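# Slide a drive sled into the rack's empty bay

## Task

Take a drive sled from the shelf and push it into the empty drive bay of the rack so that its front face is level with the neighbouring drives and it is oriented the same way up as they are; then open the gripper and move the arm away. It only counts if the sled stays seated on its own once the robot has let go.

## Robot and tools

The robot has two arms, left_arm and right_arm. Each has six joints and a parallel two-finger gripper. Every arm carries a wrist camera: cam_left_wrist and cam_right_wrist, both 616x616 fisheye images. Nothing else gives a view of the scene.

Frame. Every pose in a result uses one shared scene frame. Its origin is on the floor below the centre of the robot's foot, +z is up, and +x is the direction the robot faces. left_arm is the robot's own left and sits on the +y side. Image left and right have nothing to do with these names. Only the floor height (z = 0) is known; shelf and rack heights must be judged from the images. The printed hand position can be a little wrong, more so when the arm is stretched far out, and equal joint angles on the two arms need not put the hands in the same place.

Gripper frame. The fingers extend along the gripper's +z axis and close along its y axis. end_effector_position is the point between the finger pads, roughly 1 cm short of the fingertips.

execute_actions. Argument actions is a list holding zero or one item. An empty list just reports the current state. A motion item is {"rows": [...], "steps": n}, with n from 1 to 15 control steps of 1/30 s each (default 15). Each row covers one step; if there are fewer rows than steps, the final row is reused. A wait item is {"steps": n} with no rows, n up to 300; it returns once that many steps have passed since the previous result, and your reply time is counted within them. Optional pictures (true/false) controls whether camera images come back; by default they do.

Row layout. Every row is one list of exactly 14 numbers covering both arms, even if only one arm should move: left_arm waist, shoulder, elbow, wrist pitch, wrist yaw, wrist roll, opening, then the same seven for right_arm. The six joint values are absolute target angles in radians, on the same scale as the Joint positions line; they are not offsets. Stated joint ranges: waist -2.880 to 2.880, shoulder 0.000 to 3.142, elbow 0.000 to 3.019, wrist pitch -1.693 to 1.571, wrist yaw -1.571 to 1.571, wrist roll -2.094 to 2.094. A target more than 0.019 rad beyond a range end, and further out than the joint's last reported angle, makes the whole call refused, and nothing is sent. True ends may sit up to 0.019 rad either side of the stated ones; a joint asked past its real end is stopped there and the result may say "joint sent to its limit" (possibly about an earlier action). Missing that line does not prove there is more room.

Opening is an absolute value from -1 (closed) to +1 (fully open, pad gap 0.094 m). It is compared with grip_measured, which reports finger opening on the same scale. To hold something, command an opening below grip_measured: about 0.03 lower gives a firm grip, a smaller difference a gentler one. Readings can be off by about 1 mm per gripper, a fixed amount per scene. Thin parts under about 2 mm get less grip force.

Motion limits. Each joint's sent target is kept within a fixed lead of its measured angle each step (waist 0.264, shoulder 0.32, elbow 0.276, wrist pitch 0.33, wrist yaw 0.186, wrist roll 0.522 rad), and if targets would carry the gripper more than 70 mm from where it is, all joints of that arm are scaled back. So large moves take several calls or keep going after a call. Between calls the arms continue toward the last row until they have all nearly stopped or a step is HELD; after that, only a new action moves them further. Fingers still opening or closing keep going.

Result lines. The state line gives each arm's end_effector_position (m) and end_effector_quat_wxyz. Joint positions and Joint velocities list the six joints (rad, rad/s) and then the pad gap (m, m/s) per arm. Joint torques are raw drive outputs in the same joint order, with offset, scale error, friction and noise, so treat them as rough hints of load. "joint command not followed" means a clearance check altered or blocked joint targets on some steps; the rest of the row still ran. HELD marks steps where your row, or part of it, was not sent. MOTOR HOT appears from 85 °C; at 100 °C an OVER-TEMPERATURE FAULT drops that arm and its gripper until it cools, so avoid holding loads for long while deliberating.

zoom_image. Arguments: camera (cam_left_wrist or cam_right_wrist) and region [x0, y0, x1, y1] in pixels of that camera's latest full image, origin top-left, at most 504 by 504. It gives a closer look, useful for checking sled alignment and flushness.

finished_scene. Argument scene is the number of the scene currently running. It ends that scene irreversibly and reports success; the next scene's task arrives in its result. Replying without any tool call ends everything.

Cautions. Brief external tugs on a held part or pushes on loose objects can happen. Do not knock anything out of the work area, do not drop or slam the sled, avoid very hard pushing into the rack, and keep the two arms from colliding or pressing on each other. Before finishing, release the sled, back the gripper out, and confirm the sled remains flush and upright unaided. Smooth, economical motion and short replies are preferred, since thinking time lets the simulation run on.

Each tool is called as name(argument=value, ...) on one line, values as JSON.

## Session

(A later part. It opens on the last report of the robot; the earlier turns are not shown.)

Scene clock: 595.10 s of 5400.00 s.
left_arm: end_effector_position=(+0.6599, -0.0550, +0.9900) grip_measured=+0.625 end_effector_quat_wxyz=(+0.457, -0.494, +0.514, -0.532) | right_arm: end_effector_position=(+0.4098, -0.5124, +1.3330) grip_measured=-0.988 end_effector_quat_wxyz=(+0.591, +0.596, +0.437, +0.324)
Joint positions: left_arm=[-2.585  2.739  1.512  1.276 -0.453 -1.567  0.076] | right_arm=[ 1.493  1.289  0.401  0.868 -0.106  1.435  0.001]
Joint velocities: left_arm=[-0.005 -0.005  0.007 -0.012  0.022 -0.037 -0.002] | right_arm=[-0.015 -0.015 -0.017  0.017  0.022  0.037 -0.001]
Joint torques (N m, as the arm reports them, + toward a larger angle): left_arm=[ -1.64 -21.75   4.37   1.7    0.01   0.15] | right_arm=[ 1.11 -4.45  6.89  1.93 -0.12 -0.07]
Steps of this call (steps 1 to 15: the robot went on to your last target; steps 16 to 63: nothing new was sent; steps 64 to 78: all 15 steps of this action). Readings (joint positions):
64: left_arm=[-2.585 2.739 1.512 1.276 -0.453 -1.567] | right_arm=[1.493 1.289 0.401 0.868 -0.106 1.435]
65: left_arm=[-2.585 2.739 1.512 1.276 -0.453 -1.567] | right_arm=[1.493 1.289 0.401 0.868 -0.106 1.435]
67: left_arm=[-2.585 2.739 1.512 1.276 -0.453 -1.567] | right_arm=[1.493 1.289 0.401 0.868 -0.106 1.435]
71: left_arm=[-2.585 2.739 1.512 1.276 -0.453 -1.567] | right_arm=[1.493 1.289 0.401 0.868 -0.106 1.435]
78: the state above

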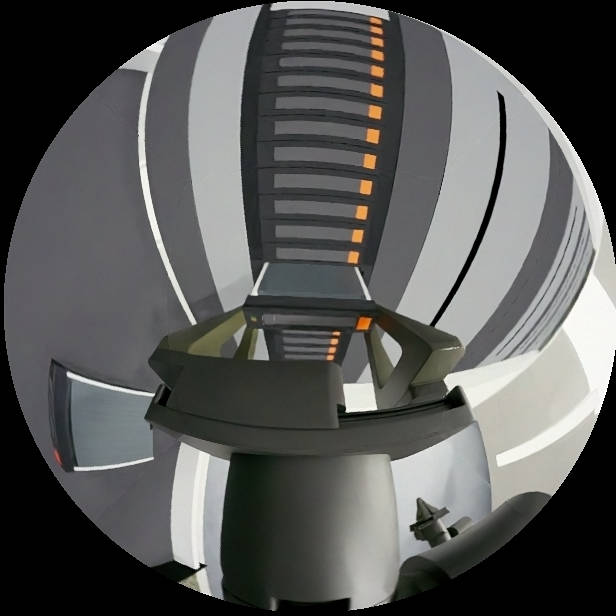

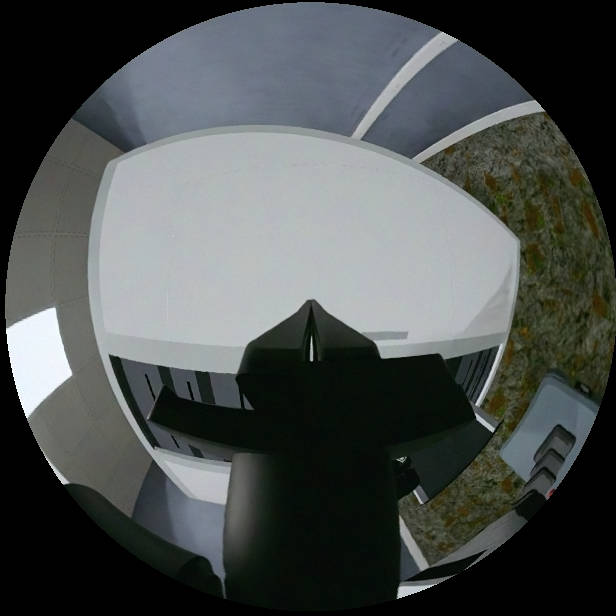

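execute_actions(actions=[{"rows":[[-2.565,2.742,1.56,1.255,-0.448,-1.56,0.5,1.5,1.3,0.4,0.87,-0.109,1.435,-1],[-2.565,2.742,1.56,1.255,-0.448,-1.56,0.5,1.5,1.3,0.4,0.87,-0.109,1.435,-1],[-2.565,2.742,1.56,1.255,-0.448,-1.56,0.5,1.5,1.3,0.4,0.87,-0.109,1.435,-1],[-2.565,2.742,1.56,1.255,-0.448,-1.56,0.5,1.5,1.3,0.4,0.87,-0.109,1.435,-1],[-2.565,2.742,1.56,1.255,-0.448,-1.56,0.5,1.5,1.3,0.4,0.87,-0.109,1.435,-1],[-2.558,2.746,1.59,1.23,-0.44,-1.56,0.5,1.5,1.3,0.4,0.87,-0.109,1.435,-1],[-2.558,2.746,1.59,1.23,-0.44,-1.56,0.5,1.5,1.3,0.4,0.87,-0.109,1.435,-1],[-2.558,2.746,1.59,1.23,-0.44,-1.56,0.5,1.5,1.3,0.4,0.87,-0.109,1.435,-1],[-2.558,2.746,1.59,1.23,-0.44,-1.56,0.5,1.5,1.3,0.4,0.87,-0.109,1.435,-1],[-2.558,2.746,1.59,1.23,-0.44,-1.56,0.5,1.5,1.3,0.4,0.87,-0.109,1.435,-1],[-2.551,2.75,1.62,1.205,-0.433,-1.56,0.5,1.5,1.3,0.4,0.87,-0.109,1.435,-1]],"steps":15}])

Scene clock: 606.00 s of 5400.00 s.
left_arm: end_effector_position=(+0.6841, -0.0558, +0.9910) grip_measured=+0.625 end_effector_quat_wxyz=(+0.456, -0.494, +0.517, -0.530) | right_arm: end_effector_position=(+0.4098, -0.5124, +1.3330) grip_measured=-0.988 end_effector_quat_wxyz=(+0.591, +0.596, +0.437, +0.324)
Joint positions: left_arm=[-2.565  2.749  1.579  1.213 -0.433 -1.567  0.076] | right_arm=[ 1.493  1.289  0.401  0.868 -0.106  1.435  0.001]
Joint velocities: left_arm=[ 0.015  0.005  0.042 -0.056  0.022  0.007 -0.   ] | right_arm=[ 0.005  0.005 -0.012  0.007 -0.022  0.066 -0.   ]
Joint torques (N m, as the arm reports them, + toward a larger angle): left_arm=[  0.02 -22.33   6.35   1.83  -0.1    0.14] | right_arm=[ 1.19 -4.37  6.92  1.97 -0.12 -0.09]
Steps of this call (steps 1 to 15: the robot went on to your last target; steps 16 to 90: nothing new was sent; then 7.40 s passed at rest; steps 91 to 105: all 15 steps of this action). Readings (joint positions):
91: left_arm=[-2.584 2.739 1.513 1.274 -0.452 -1.567] | right_arm=[1.493 1.289 0.401 0.868 -0.106 1.435]
92: left_arm=[-2.584 2.739 1.515 1.271 -0.452 -1.567] | right_arm=[1.493 1.289 0.401 0.868 -0.106 1.435]
94: left_arm=[-2.581 2.739 1.520 1.265 -0.450 -1.567] | right_arm=[1.493 1.289 0.401 0.868 -0.106 1.435]
98: left_arm=[-2.578 2.743 1.540 1.246 -0.445 -1.567] | right_arm=[1.493 1.289 0.401 0.868 -0.106 1.435]
105: the state above

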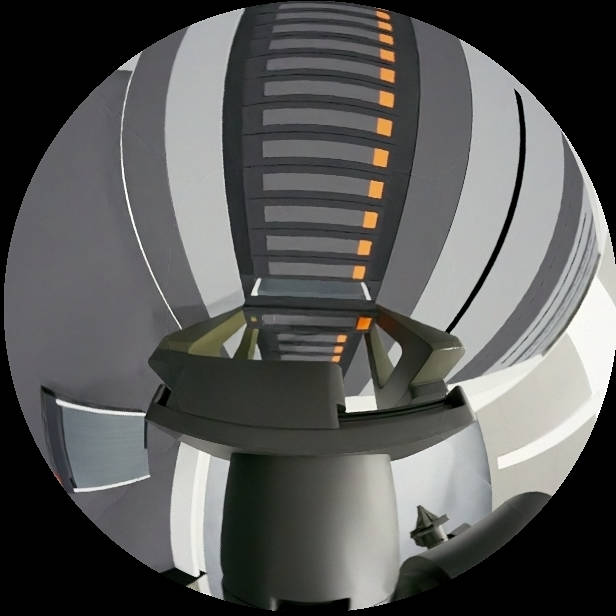

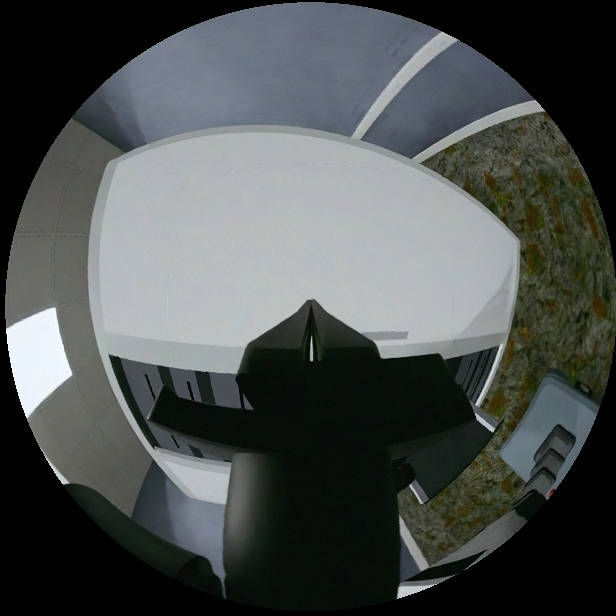

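Sliding well. Continuing.

execute_actions(actions=[{"rows":[[-2.544,2.754,1.65,1.18,-0.426,-1.56,0.5,1.5,1.3,0.4,0.87,-0.109,1.435,-1],[-2.544,2.754,1.65,1.18,-0.426,-1.56,0.5,1.5,1.3,0.4,0.87,-0.109,1.435,-1],[-2.544,2.754,1.65,1.18,-0.426,-1.56,0.5,1.5,1.3,0.4,0.87,-0.109,1.435,-1],[-2.544,2.754,1.65,1.18,-0.426,-1.56,0.5,1.5,1.3,0.4,0.87,-0.109,1.435,-1],[-2.544,2.754,1.65,1.18,-0.426,-1.56,0.5,1.5,1.3,0.4,0.87,-0.109,1.435,-1],[-2.544,2.754,1.65,1.18,-0.426,-1.56,0.5,1.5,1.3,0.4,0.87,-0.109,1.435,-1],[-2.537,2.758,1.68,1.155,-0.419,-1.56,0.5,1.5,1.3,0.4,0.87,-0.109,1.435,-1]],"steps":15}])

Scene clock: 612.73 s of 5400.00 s.
left_arm: end_effector_position=(+0.6890, -0.0569, +0.9902) grip_measured=+0.625 end_effector_quat_wxyz=(+0.456, -0.495, +0.518, -0.529) | right_arm: end_effector_position=(+0.4098, -0.5124, +1.3330) grip_measured=-0.988 end_effector_quat_wxyz=(+0.591, +0.596, +0.437, +0.324)
Joint positions: left_arm=[-2.563  2.754  1.596  1.198 -0.431 -1.567  0.076] | right_arm=[ 1.493  1.289  0.401  0.868 -0.106  1.435  0.001]
Joint velocities: left_arm=[-0.005 -0.015  0.002 -0.017 -0.007 -0.007 -0.001] | right_arm=[-0.005  0.005 -0.017 -0.002 -0.051  0.037  0.   ]
Joint torques (N m, as the arm reports them, + toward a larger angle): left_arm=[  0.9  -22.22   9.37   0.1    0.58   0.14] | right_arm=[ 1.15 -4.39  6.91  1.94 -0.13 -0.08]
Steps of this call (steps 1 to 15: the robot went on to your last target; steps 16 to 90: nothing new was sent; then 3.23 s passed at rest; steps 91 to 105: all 15 steps of this action). Readings (joint positions):
91: left_arm=[-2.565 2.750 1.583 1.207 -0.431 -1.567] | right_arm=[1.493 1.289 0.401 0.868 -0.106 1.435]
92: left_arm=[-2.564 2.752 1.590 1.201 -0.431 -1.567] | right_arm=[1.493 1.289 0.401 0.868 -0.106 1.435]
94: left_arm=[-2.563 2.754 1.594 1.198 -0.431 -1.567] | right_arm=[1.493 1.289 0.401 0.868 -0.106 1.435]
98: left_arm=[-2.563 2.754 1.596 1.198 -0.431 -1.567] | right_arm=[1.493 1.289 0.401 0.868 -0.106 1.435]
105: the state above

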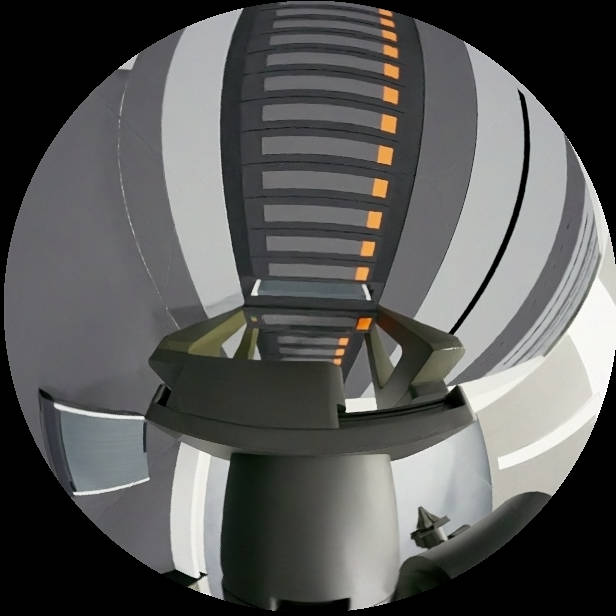

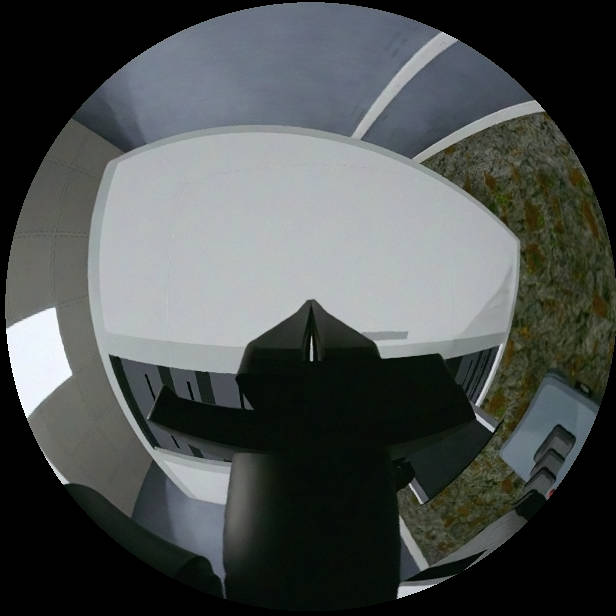

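execute_actions(actions=[{"rows":[[-2.563,2.754,1.60,1.2,-0.431,-1.56,1,1.5,1.3,0.4,0.87,-0.109,1.435,-1],[-2.563,2.754,1.60,1.2,-0.431,-1.56,1,1.5,1.3,0.4,0.87,-0.109,1.435,-1],[-2.563,2.754,1.60,1.2,-0.431,-1.56,1,1.5,1.3,0.4,0.87,-0.109,1.435,-1],[-2.563,2.754,1.60,1.2,-0.431,-1.56,1,1.5,1.3,0.4,0.87,-0.109,1.435,-1],[-2.563,2.754,1.60,1.2,-0.431,-1.56,1,1.5,1.3,0.4,0.87,-0.109,1.435,-1],[-2.563,2.754,1.60,1.2,-0.431,-1.56,1,1.5,1.3,0.4,0.87,-0.109,1.435,-1],[-2.588,2.735,1.495,1.29,-0.452,-1.56,1,1.5,1.3,0.4,0.87,-0.109,1.435,-1]],"steps":15}], pictures=false)

execute_actions(actions=[{"rows":[[-2.588,2.735,1.495,1.29,-0.452,-1.56,-0.2,1.5,1.3,0.4,0.87,-0.109,1.435,-1]],"steps":15}])

Scene clock: 624.27 s of 5400.00 s.
left_arm: end_effector_position=(+0.6542, -0.0477, +0.9780) grip_measured=+1.000 end_effector_quat_wxyz=(+0.454, -0.498, +0.525, -0.520) | right_arm: end_effector_position=(+0.4098, -0.5124, +1.3330) grip_measured=-0.988 end_effector_quat_wxyz=(+0.591, +0.596, +0.437, +0.324)
Joint positions: left_arm=[-2.579  2.743  1.492  1.266 -0.45  -1.567  0.094] | right_arm=[ 1.493  1.289  0.401  0.868 -0.106  1.435  0.001]
Joint velocities: left_arm=[-0.044 -0.005  0.007  0.012 -0.051  0.007  0.   ] | right_arm=[ 0.005  0.005  0.002 -0.007  0.007 -0.037 -0.001]
Joint torques (N m, as the arm reports them, + toward a larger angle): left_arm=[ -2.44 -22.19   3.56   3.17  -0.1    0.15] | right_arm=[ 0.97 -4.33  6.93  1.93 -0.13 -0.06]
Steps of this call (steps 1 to 15: the robot went on to your last target; steps 16 to 90: nothing new was sent; then 8.03 s passed at rest; steps 91 to 105: all 15 steps of this action). Readings (joint positions):
91: left_arm=[-2.564 2.754 1.593 1.198 -0.431 -1.567] | right_arm=[1.493 1.289 0.401 0.868 -0.106 1.435]
92: left_arm=[-2.564 2.755 1.593 1.198 -0.431 -1.567] | right_arm=[1.493 1.289 0.401 0.868 -0.106 1.435]
94: left_arm=[-2.564 2.756 1.593 1.198 -0.431 -1.567] | right_arm=[1.493 1.289 0.401 0.868 -0.106 1.435]
98: left_arm=[-2.566 2.746 1.554 1.235 -0.444 -1.567] | right_arm=[1.493 1.289 0.401 0.868 -0.106 1.435]
105: the state above

Scene clock: 624.77 s of 5400.00 s.
left_arm: end_effector_position=(+0.6536, -0.0490, +0.9786) grip_measured=-0.197 end_effector_quat_wxyz=(+0.454, -0.497, +0.525, -0.521) | right_arm: end_effector_position=(+0.4098, -0.5124, +1.3330) grip_measured=-0.988 end_effector_quat_wxyz=(+0.591, +0.596, +0.437, +0.324)
Joint positions: left_arm=[-2.581  2.743  1.492  1.268 -0.45  -1.567  0.038] | right_arm=[ 1.493  1.289  0.401  0.868 -0.106  1.435  0.001]
Joint velocities: left_arm=[-0.005 -0.024 -0.007  0.002 -0.037  0.007  0.   ] | right_arm=[-0.024  0.005  0.017  0.002 -0.051 -0.066 -0.001]
Joint torques (N m, as the arm reports them, + toward a larger angle): left_arm=[ -2.41 -22.14   3.52   3.07  -0.1    0.14] | right_arm=[ 1.1  -4.28  6.93  1.94 -0.13 -0.08]
Steps of this call (steps 1 to 15: all 15 steps of this action). Readings (joint positions):
1: left_arm=[-2.580 2.743 1.492 1.267 -0.450 -1.567] | right_arm=[1.493 1.289 0.401 0.868 -0.106 1.435]
2: left_arm=[-2.581 2.743 1.492 1.268 -0.450 -1.567] | right_arm=[1.493 1.289 0.401 0.868 -0.106 1.435]
4: left_arm=[-2.581 2.743 1.492 1.268 -0.450 -1.567] | right_arm=[1.493 1.289 0.401 0.868 -0.106 1.435]
8: left_arm=[-2.581 2.743 1.492 1.268 -0.450 -1.567] | right_arm=[1.493 1.289 0.401 0.868 -0.106 1.435]
15: the state above

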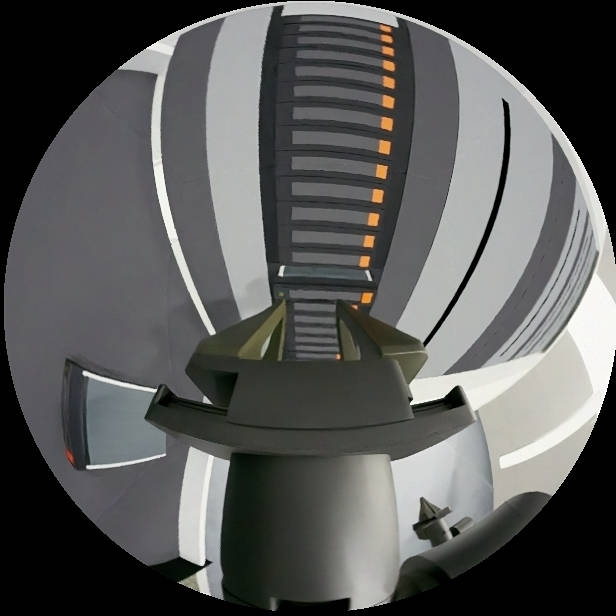

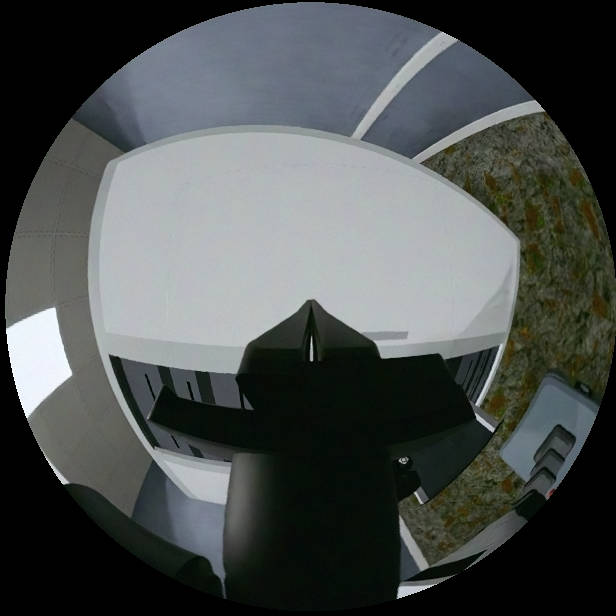

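execute_actions(actions=[{"rows":[[-2.578,2.73,1.565,1.25,-0.445,-1.56,-0.2,1.5,1.3,0.4,0.87,-0.109,1.435,-1]],"steps":15}])

Scene clock: 630.40 s of 5400.00 s.
left_arm: end_effector_position=(+0.6683, -0.0572, +0.9920) grip_measured=-0.197 end_effector_quat_wxyz=(+0.458, -0.493, +0.512, -0.534) | right_arm: end_effector_position=(+0.4098, -0.5124, +1.3330) grip_measured=-0.988 end_effector_quat_wxyz=(+0.591, +0.596, +0.437, +0.324)
Joint positions: left_arm=[-2.581  2.744  1.539  1.261 -0.448 -1.567  0.038] | right_arm=[ 1.493  1.289  0.401  0.868 -0.106  1.435  0.001]
Joint velocities: left_arm=[ 0.015  0.005 -0.002 -0.002  0.007  0.007 -0.001] | right_arm=[-0.005 -0.005  0.017  0.002 -0.022  0.007 -0.001]
Joint torques (N m, as the arm reports them, + toward a larger angle): left_arm=[ -1.58 -22.96   5.41   1.47   0.14   0.14] | right_arm=[ 1.2  -4.37  6.94  1.97 -0.13 -0.06]
Steps of this call (steps 1 to 15: the robot went on to your last target; steps 16 to 90: nothing new was sent; then 2.13 s passed at rest; steps 91 to 105: all 15 steps of this action). Readings (joint positions):
91: left_arm=[-2.581 2.743 1.496 1.267 -0.450 -1.567] | right_arm=[1.493 1.289 0.401 0.868 -0.106 1.435]
92: left_arm=[-2.581 2.744 1.504 1.264 -0.449 -1.567] | right_arm=[1.493 1.289 0.401 0.868 -0.106 1.435]
94: left_arm=[-2.581 2.744 1.520 1.261 -0.448 -1.567] | right_arm=[1.493 1.289 0.401 0.868 -0.106 1.435]
98: left_arm=[-2.581 2.744 1.539 1.261 -0.448 -1.567] | right_arm=[1.493 1.289 0.401 0.868 -0.106 1.435]
105: the state above

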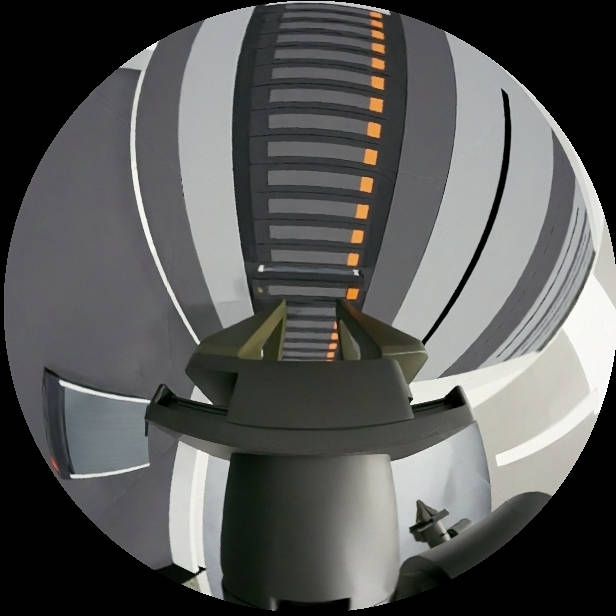

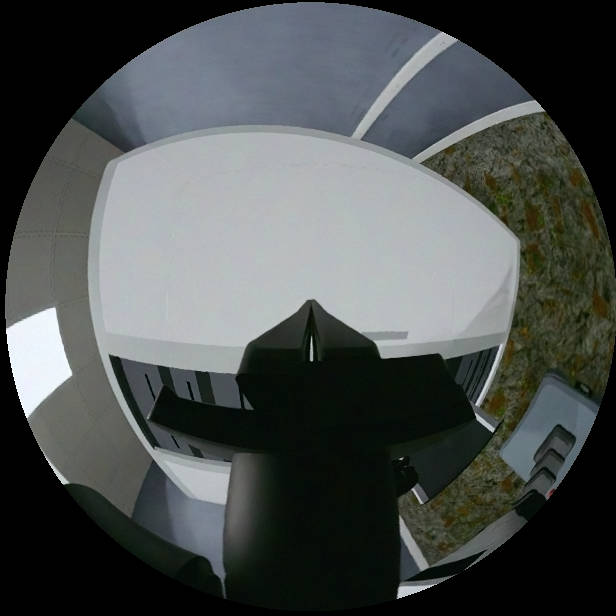

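execute_actions(actions=[{"rows":[[-2.565,2.74,1.575,1.24,-0.438,-1.56,-0.2,1.5,1.3,0.4,0.87,-0.109,1.435,-1],[-2.565,2.74,1.575,1.24,-0.438,-1.56,-0.2,1.5,1.3,0.4,0.87,-0.109,1.435,-1],[-2.565,2.74,1.575,1.24,-0.438,-1.56,-0.2,1.5,1.3,0.4,0.87,-0.109,1.435,-1],[-2.565,2.74,1.575,1.24,-0.438,-1.56,-0.2,1.5,1.3,0.4,0.87,-0.109,1.435,-1],[-2.565,2.74,1.575,1.24,-0.438,-1.56,-0.2,1.5,1.3,0.4,0.87,-0.109,1.435,-1],[-2.555,2.745,1.605,1.215,-0.432,-1.56,-0.2,1.5,1.3,0.4,0.87,-0.109,1.435,-1]],"steps":15}])

Scene clock: 639.50 s of 5400.00 s.
left_arm: end_effector_position=(+0.6841, -0.0528, +0.9942) grip_measured=-0.197 end_effector_quat_wxyz=(+0.459, -0.494, +0.512, -0.532) | right_arm: end_effector_position=(+0.4098, -0.5124, +1.3330) grip_measured=-0.988 end_effector_quat_wxyz=(+0.591, +0.596, +0.437, +0.324)
Joint positions: left_arm=[-2.563  2.746  1.573  1.227 -0.435 -1.567  0.038] | right_arm=[ 1.493  1.289  0.401  0.868 -0.106  1.435  0.001]
Joint velocities: left_arm=[ 0.015 -0.005 -0.007  0.007 -0.037 -0.007 -0.   ] | right_arm=[-0.005 -0.005  0.012 -0.007 -0.007 -0.007  0.001]
Joint torques (N m, as the arm reports them, + toward a larger angle): left_arm=[ -0.9  -22.69   5.87   1.51   0.15   0.15] | right_arm=[ 1.17 -4.17  6.94  1.94 -0.13 -0.07]
Steps of this call (steps 1 to 15: the robot went on to your last target; steps 16 to 90: nothing new was sent; then 5.60 s passed at rest; steps 91 to 105: all 15 steps of this action). Readings (joint positions):
91: left_arm=[-2.580 2.744 1.539 1.259 -0.444 -1.567] | right_arm=[1.493 1.289 0.401 0.868 -0.106 1.435]
92: left_arm=[-2.580 2.744 1.539 1.256 -0.442 -1.567] | right_arm=[1.493 1.289 0.401 0.868 -0.106 1.435]
94: left_arm=[-2.579 2.744 1.539 1.253 -0.441 -1.567] | right_arm=[1.493 1.289 0.401 0.868 -0.106 1.435]
98: left_arm=[-2.573 2.746 1.556 1.233 -0.435 -1.567] | right_arm=[1.493 1.289 0.401 0.868 -0.106 1.435]
105: the state above

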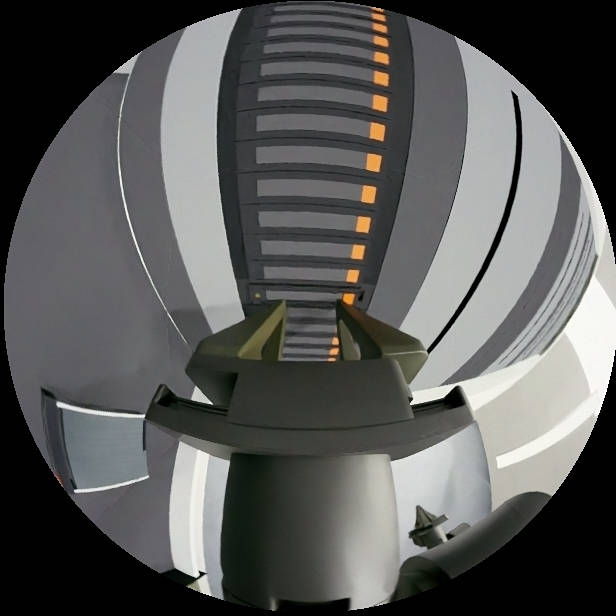

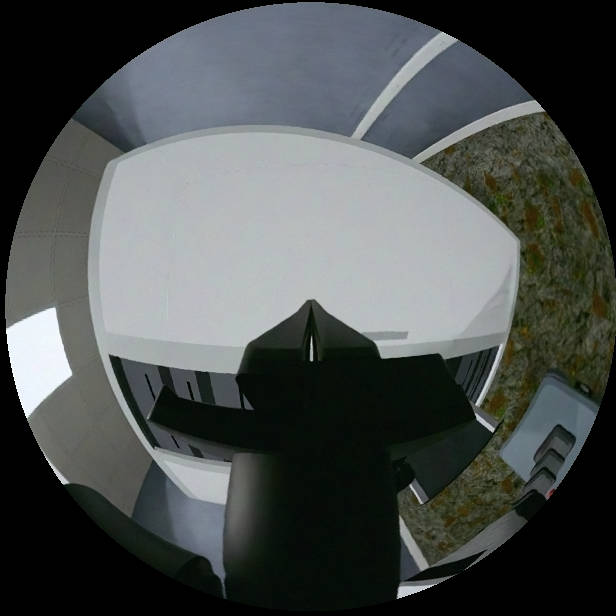

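execute_actions(actions=[{"rows":[[-2.552,2.75,1.64,1.195,-0.428,-1.56,-0.2,1.5,1.3,0.4,0.87,-0.109,1.435,-1]],"steps":15}])

zoom_image(camera="cam_left_wrist", region=[230,200,390,360])

Scene clock: 644.10 s of 5400.00 s.
left_arm: end_effector_position=(+0.6888, -0.0557, +0.9943) grip_measured=-0.197 end_effector_quat_wxyz=(+0.458, -0.494, +0.514, -0.532) | right_arm: end_effector_position=(+0.4098, -0.5124, +1.3330) grip_measured=-0.988 end_effector_quat_wxyz=(+0.591, +0.596, +0.437, +0.324)
Joint positions: left_arm=[-2.562  2.749  1.59   1.209 -0.432 -1.567  0.038] | right_arm=[ 1.493  1.289  0.401  0.868 -0.106  1.435  0.001]
Joint velocities: left_arm=[-0.005  0.005 -0.012 -0.007 -0.037  0.022 -0.001] | right_arm=[ 0.015 -0.015 -0.012  0.002  0.051 -0.051  0.   ]
Joint torques (N m, as the arm reports them, + toward a larger angle): left_arm=[ -0.49 -22.42   7.17   1.37   0.19   0.14] | right_arm=[ 1.21 -4.36  6.92  1.95 -0.14 -0.08]
Steps of this call (steps 1 to 15: the robot went on to your last target; steps 16 to 90: nothing new was sent; then 1.10 s passed at rest; steps 91 to 105: all 15 steps of this action). Readings (joint positions):
91: left_arm=[-2.562 2.746 1.576 1.222 -0.434 -1.567] | right_arm=[1.493 1.289 0.401 0.868 -0.106 1.435]
92: left_arm=[-2.562 2.748 1.583 1.216 -0.433 -1.567] | right_arm=[1.493 1.289 0.401 0.868 -0.106 1.435]
94: left_arm=[-2.562 2.749 1.590 1.210 -0.433 -1.567] | right_arm=[1.493 1.289 0.401 0.868 -0.106 1.435]
98: left_arm=[-2.562 2.749 1.590 1.209 -0.432 -1.567] | right_arm=[1.493 1.289 0.401 0.868 -0.106 1.435]
105: the state above

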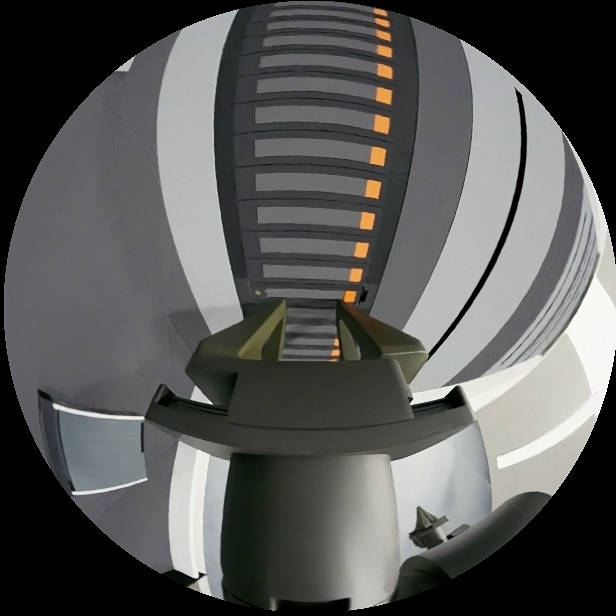

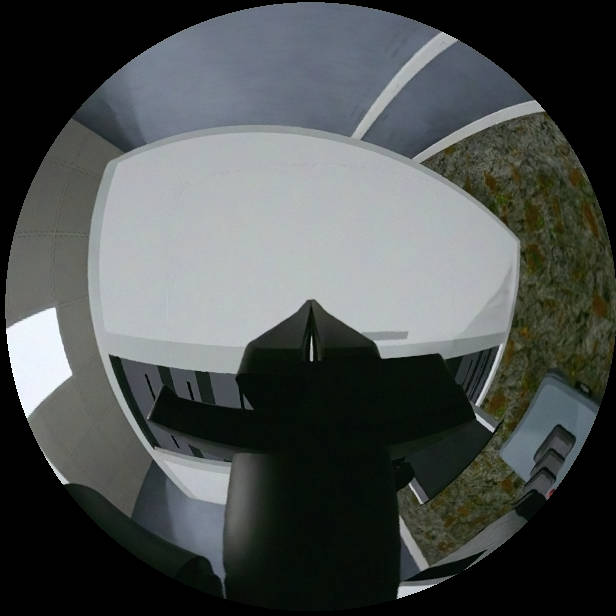

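Region (230, 200, 390, 360) of cam_left_wrist's 616x616 image, scaled by 3.150, with more detail than that image has.

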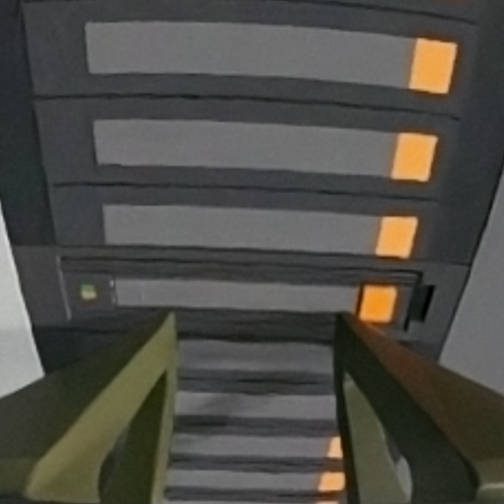

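execute_actions(actions=[{"rows":[[-2.59,2.72,1.45,1.32,-0.455,-1.56,-0.2,1.5,1.3,0.4,0.87,-0.109,1.435,-1]],"steps":15}])

zoom_image(camera="cam_left_wrist", region=[230,180,410,360])

Scene clock: 652.63 s of 5400.00 s.
left_arm: end_effector_position=(+0.6404, -0.0437, +0.9780) grip_measured=-0.197 end_effector_quat_wxyz=(+0.453, -0.498, +0.527, -0.519) | right_arm: end_effector_position=(+0.4098, -0.5124, +1.3330) grip_measured=-0.988 end_effector_quat_wxyz=(+0.591, +0.596, +0.437, +0.324)
Joint positions: left_arm=[-2.584  2.731  1.445  1.298 -0.453 -1.567  0.038] | right_arm=[ 1.493  1.289  0.401  0.868 -0.106  1.435  0.001]
Joint velocities: left_arm=[-0.005 -0.024 -0.002 -0.017 -0.037 -0.007  0.001] | right_arm=[ 0.005  0.005 -0.012 -0.022 -0.007  0.051 -0.001]
Joint torques (N m, as the arm reports them, + toward a larger angle): left_arm=[ -1.63 -22.13   3.46   3.03  -0.12   0.14] | right_arm=[ 1.14 -4.29  6.96  1.9  -0.13 -0.08]
Steps of this call (steps 1 to 15: the robot went on to your last target; steps 16 to 90: nothing new was sent; then 5.03 s passed at rest; steps 91 to 105: all 15 steps of this action). Readings (joint positions):
91: left_arm=[-2.565 2.747 1.571 1.226 -0.439 -1.567] | right_arm=[1.493 1.289 0.401 0.868 -0.106 1.435]
92: left_arm=[-2.566 2.734 1.533 1.255 -0.446 -1.567] | right_arm=[1.493 1.289 0.401 0.868 -0.106 1.435]
94: left_arm=[-2.571 2.723 1.471 1.288 -0.453 -1.567] | right_arm=[1.493 1.289 0.401 0.868 -0.106 1.435]
98: left_arm=[-2.581 2.731 1.445 1.294 -0.453 -1.567] | right_arm=[1.493 1.289 0.401 0.868 -0.106 1.435]
105: the state above

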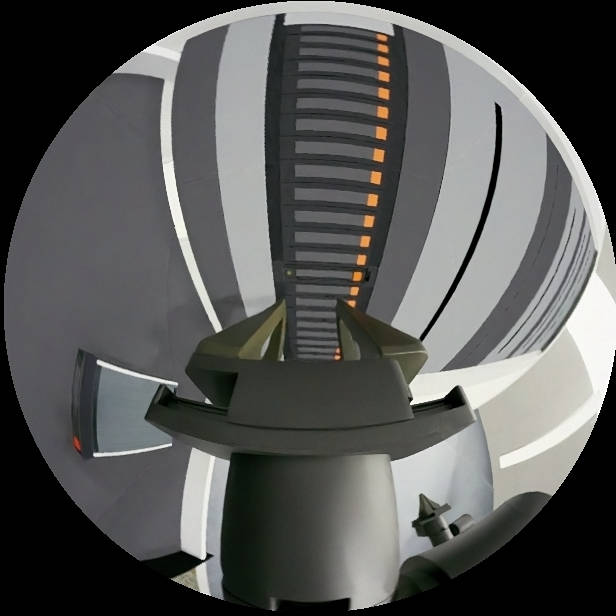

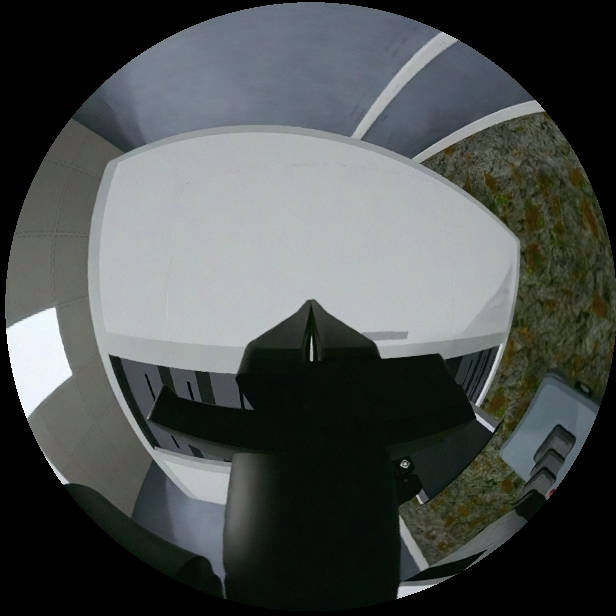

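Region (230, 180, 410, 360) of cam_left_wrist's 616x616 image, scaled by 2.800, with more detail than that image has.

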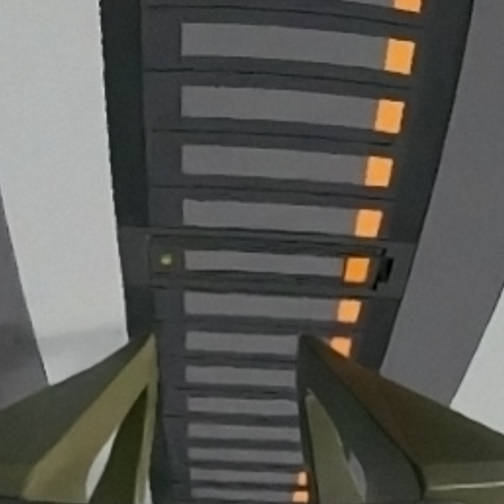

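execute_actions(actions=[{"rows":[[-2.59,2.65,1.2,1.4,-0.4,-1.56,-0.2,1.5,1.3,0.4,0.87,-0.109,1.435,-1]],"steps":15}])

execute_actions(actions=[{"rows":[[-2.55,2.55,0.95,1.45,-0.3,-1.56,-0.2,1.5,1.3,0.4,0.87,-0.109,1.435,-1]],"steps":15}])

Scene clock: 671.40 s of 5400.00 s.
left_arm: end_effector_position=(+0.5712, -0.0128, +0.9683) grip_measured=-0.197 end_effector_quat_wxyz=(+0.426, -0.493, +0.575, -0.495) | right_arm: end_effector_position=(+0.4098, -0.5124, +1.3330) grip_measured=-0.988 end_effector_quat_wxyz=(+0.591, +0.596, +0.437, +0.324)
Joint positions: left_arm=[-2.586  2.663  1.188  1.378 -0.403 -1.567  0.038] | right_arm=[ 1.493  1.289  0.401  0.868 -0.106  1.435  0.001]
Joint velocities: left_arm=[-0.005 -0.005 -0.002 -0.017 -0.051 -0.066 -0.   ] | right_arm=[ 0.015 -0.005 -0.027 -0.007  0.007 -0.037  0.   ]
Joint torques (N m, as the arm reports them, + toward a larger angle): left_arm=[ -1.73 -19.68   2.61   3.08   0.11   0.14] | right_arm=[ 1.05 -4.25  6.92  1.99 -0.12 -0.07]
Steps of this call (steps 1 to 15: the robot went on to your last target; steps 16 to 90: nothing new was sent; then 15.27 s passed at rest; steps 91 to 105: all 15 steps of this action). Readings (joint positions):
91: left_arm=[-2.584 2.723 1.414 1.310 -0.422 -1.567] | right_arm=[1.493 1.289 0.401 0.868 -0.106 1.435]
92: left_arm=[-2.585 2.698 1.349 1.334 -0.408 -1.567] | right_arm=[1.493 1.289 0.401 0.868 -0.106 1.435]
94: left_arm=[-2.586 2.661 1.232 1.367 -0.405 -1.567] | right_arm=[1.493 1.289 0.401 0.868 -0.106 1.435]
98: left_arm=[-2.586 2.663 1.188 1.377 -0.404 -1.567] | right_arm=[1.493 1.289 0.401 0.868 -0.106 1.435]
105: the state above

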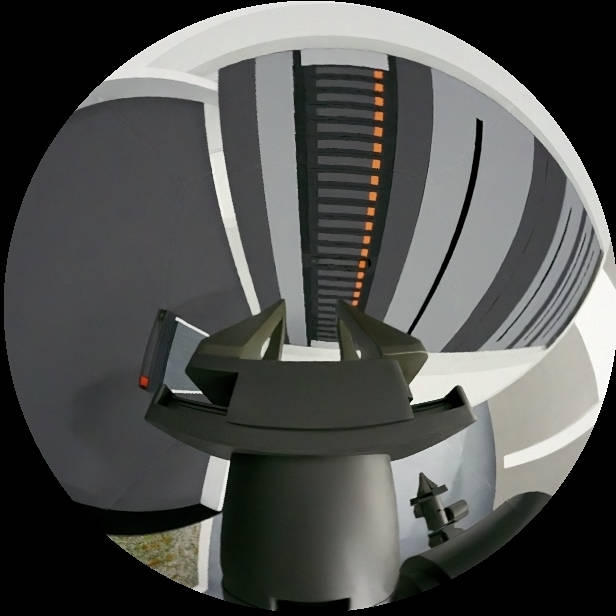

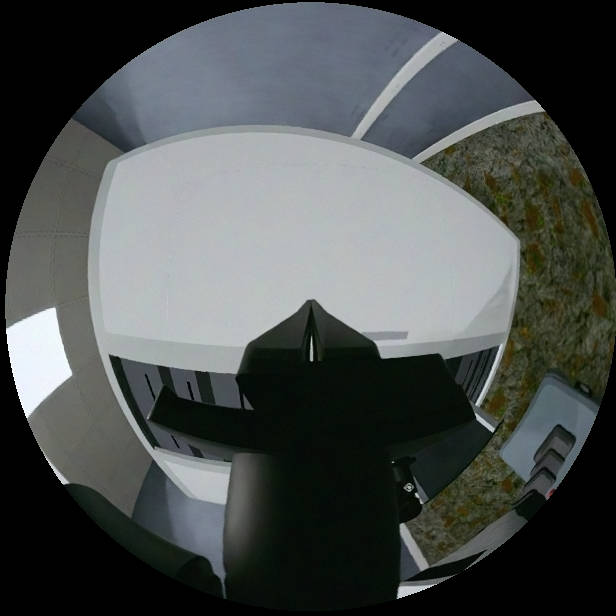

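Scene clock: 671.90 s of 5400.00 s.
left_arm: end_effector_position=(+0.5142, +0.0278, +0.9811) grip_measured=-0.197 end_effector_quat_wxyz=(+0.390, -0.488, +0.619, -0.477) | right_arm: end_effector_position=(+0.4098, -0.5124, +1.3330) grip_measured=-0.988 end_effector_quat_wxyz=(+0.591, +0.596, +0.437, +0.324)
Joint positions: left_arm=[-2.552  2.564  0.939  1.429 -0.303 -1.567  0.038] | right_arm=[ 1.493  1.289  0.401  0.868 -0.106  1.435  0.001]
Joint velocities: left_arm=[ 0.005 -0.005  0.007  0.002 -0.051 -0.066  0.001] | right_arm=[-0.015  0.005 -0.012  0.002  0.037 -0.007 -0.   ]
Joint torques (N m, as the arm reports them, + toward a larger angle): left_arm=[ -0.66 -17.43   1.56   3.1    0.08   0.14] | right_arm=[ 1.08 -4.24  6.92  1.95 -0.12 -0.06]
Steps of this call (steps 1 to 15: all 15 steps of this action). Readings (joint positions):
1: left_arm=[-2.583 2.654 1.161 1.384 -0.346 -1.567] | right_arm=[1.493 1.289 0.401 0.868 -0.106 1.435]
2: left_arm=[-2.580 2.629 1.101 1.396 -0.316 -1.567] | right_arm=[1.493 1.289 0.401 0.868 -0.106 1.435]
4: left_arm=[-2.572 2.581 0.983 1.418 -0.307 -1.567] | right_arm=[1.493 1.289 0.401 0.868 -0.106 1.435]
8: left_arm=[-2.554 2.564 0.937 1.429 -0.305 -1.567] | right_arm=[1.493 1.289 0.401 0.868 -0.106 1.435]
15: the state above

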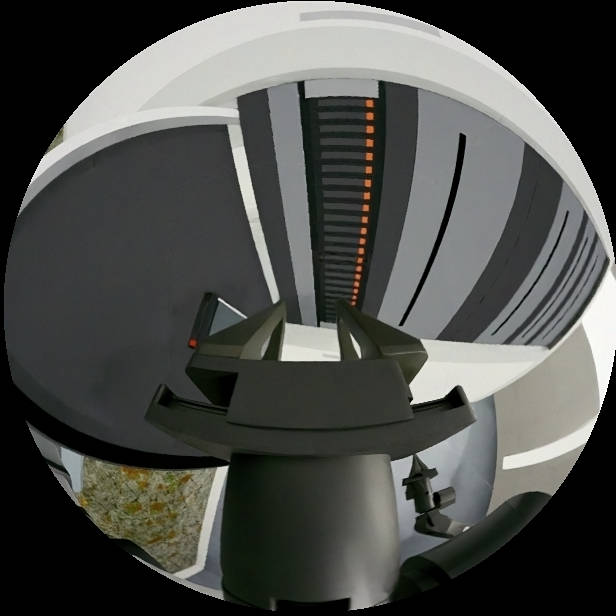

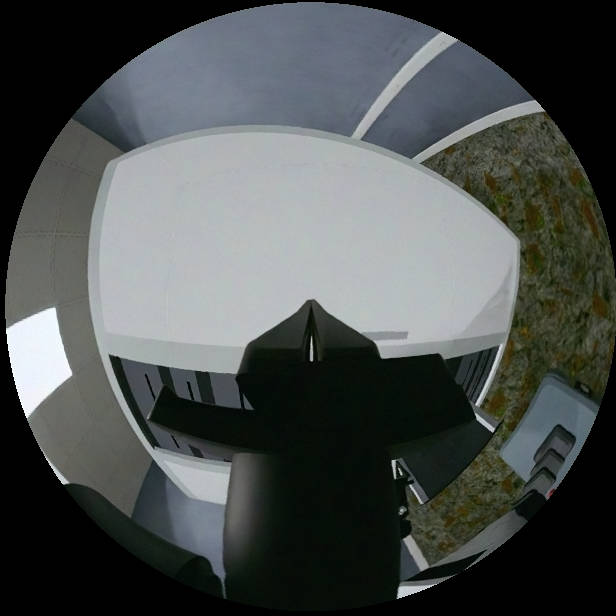

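finished_scene(scene=1)

The scene is finished: the task was done.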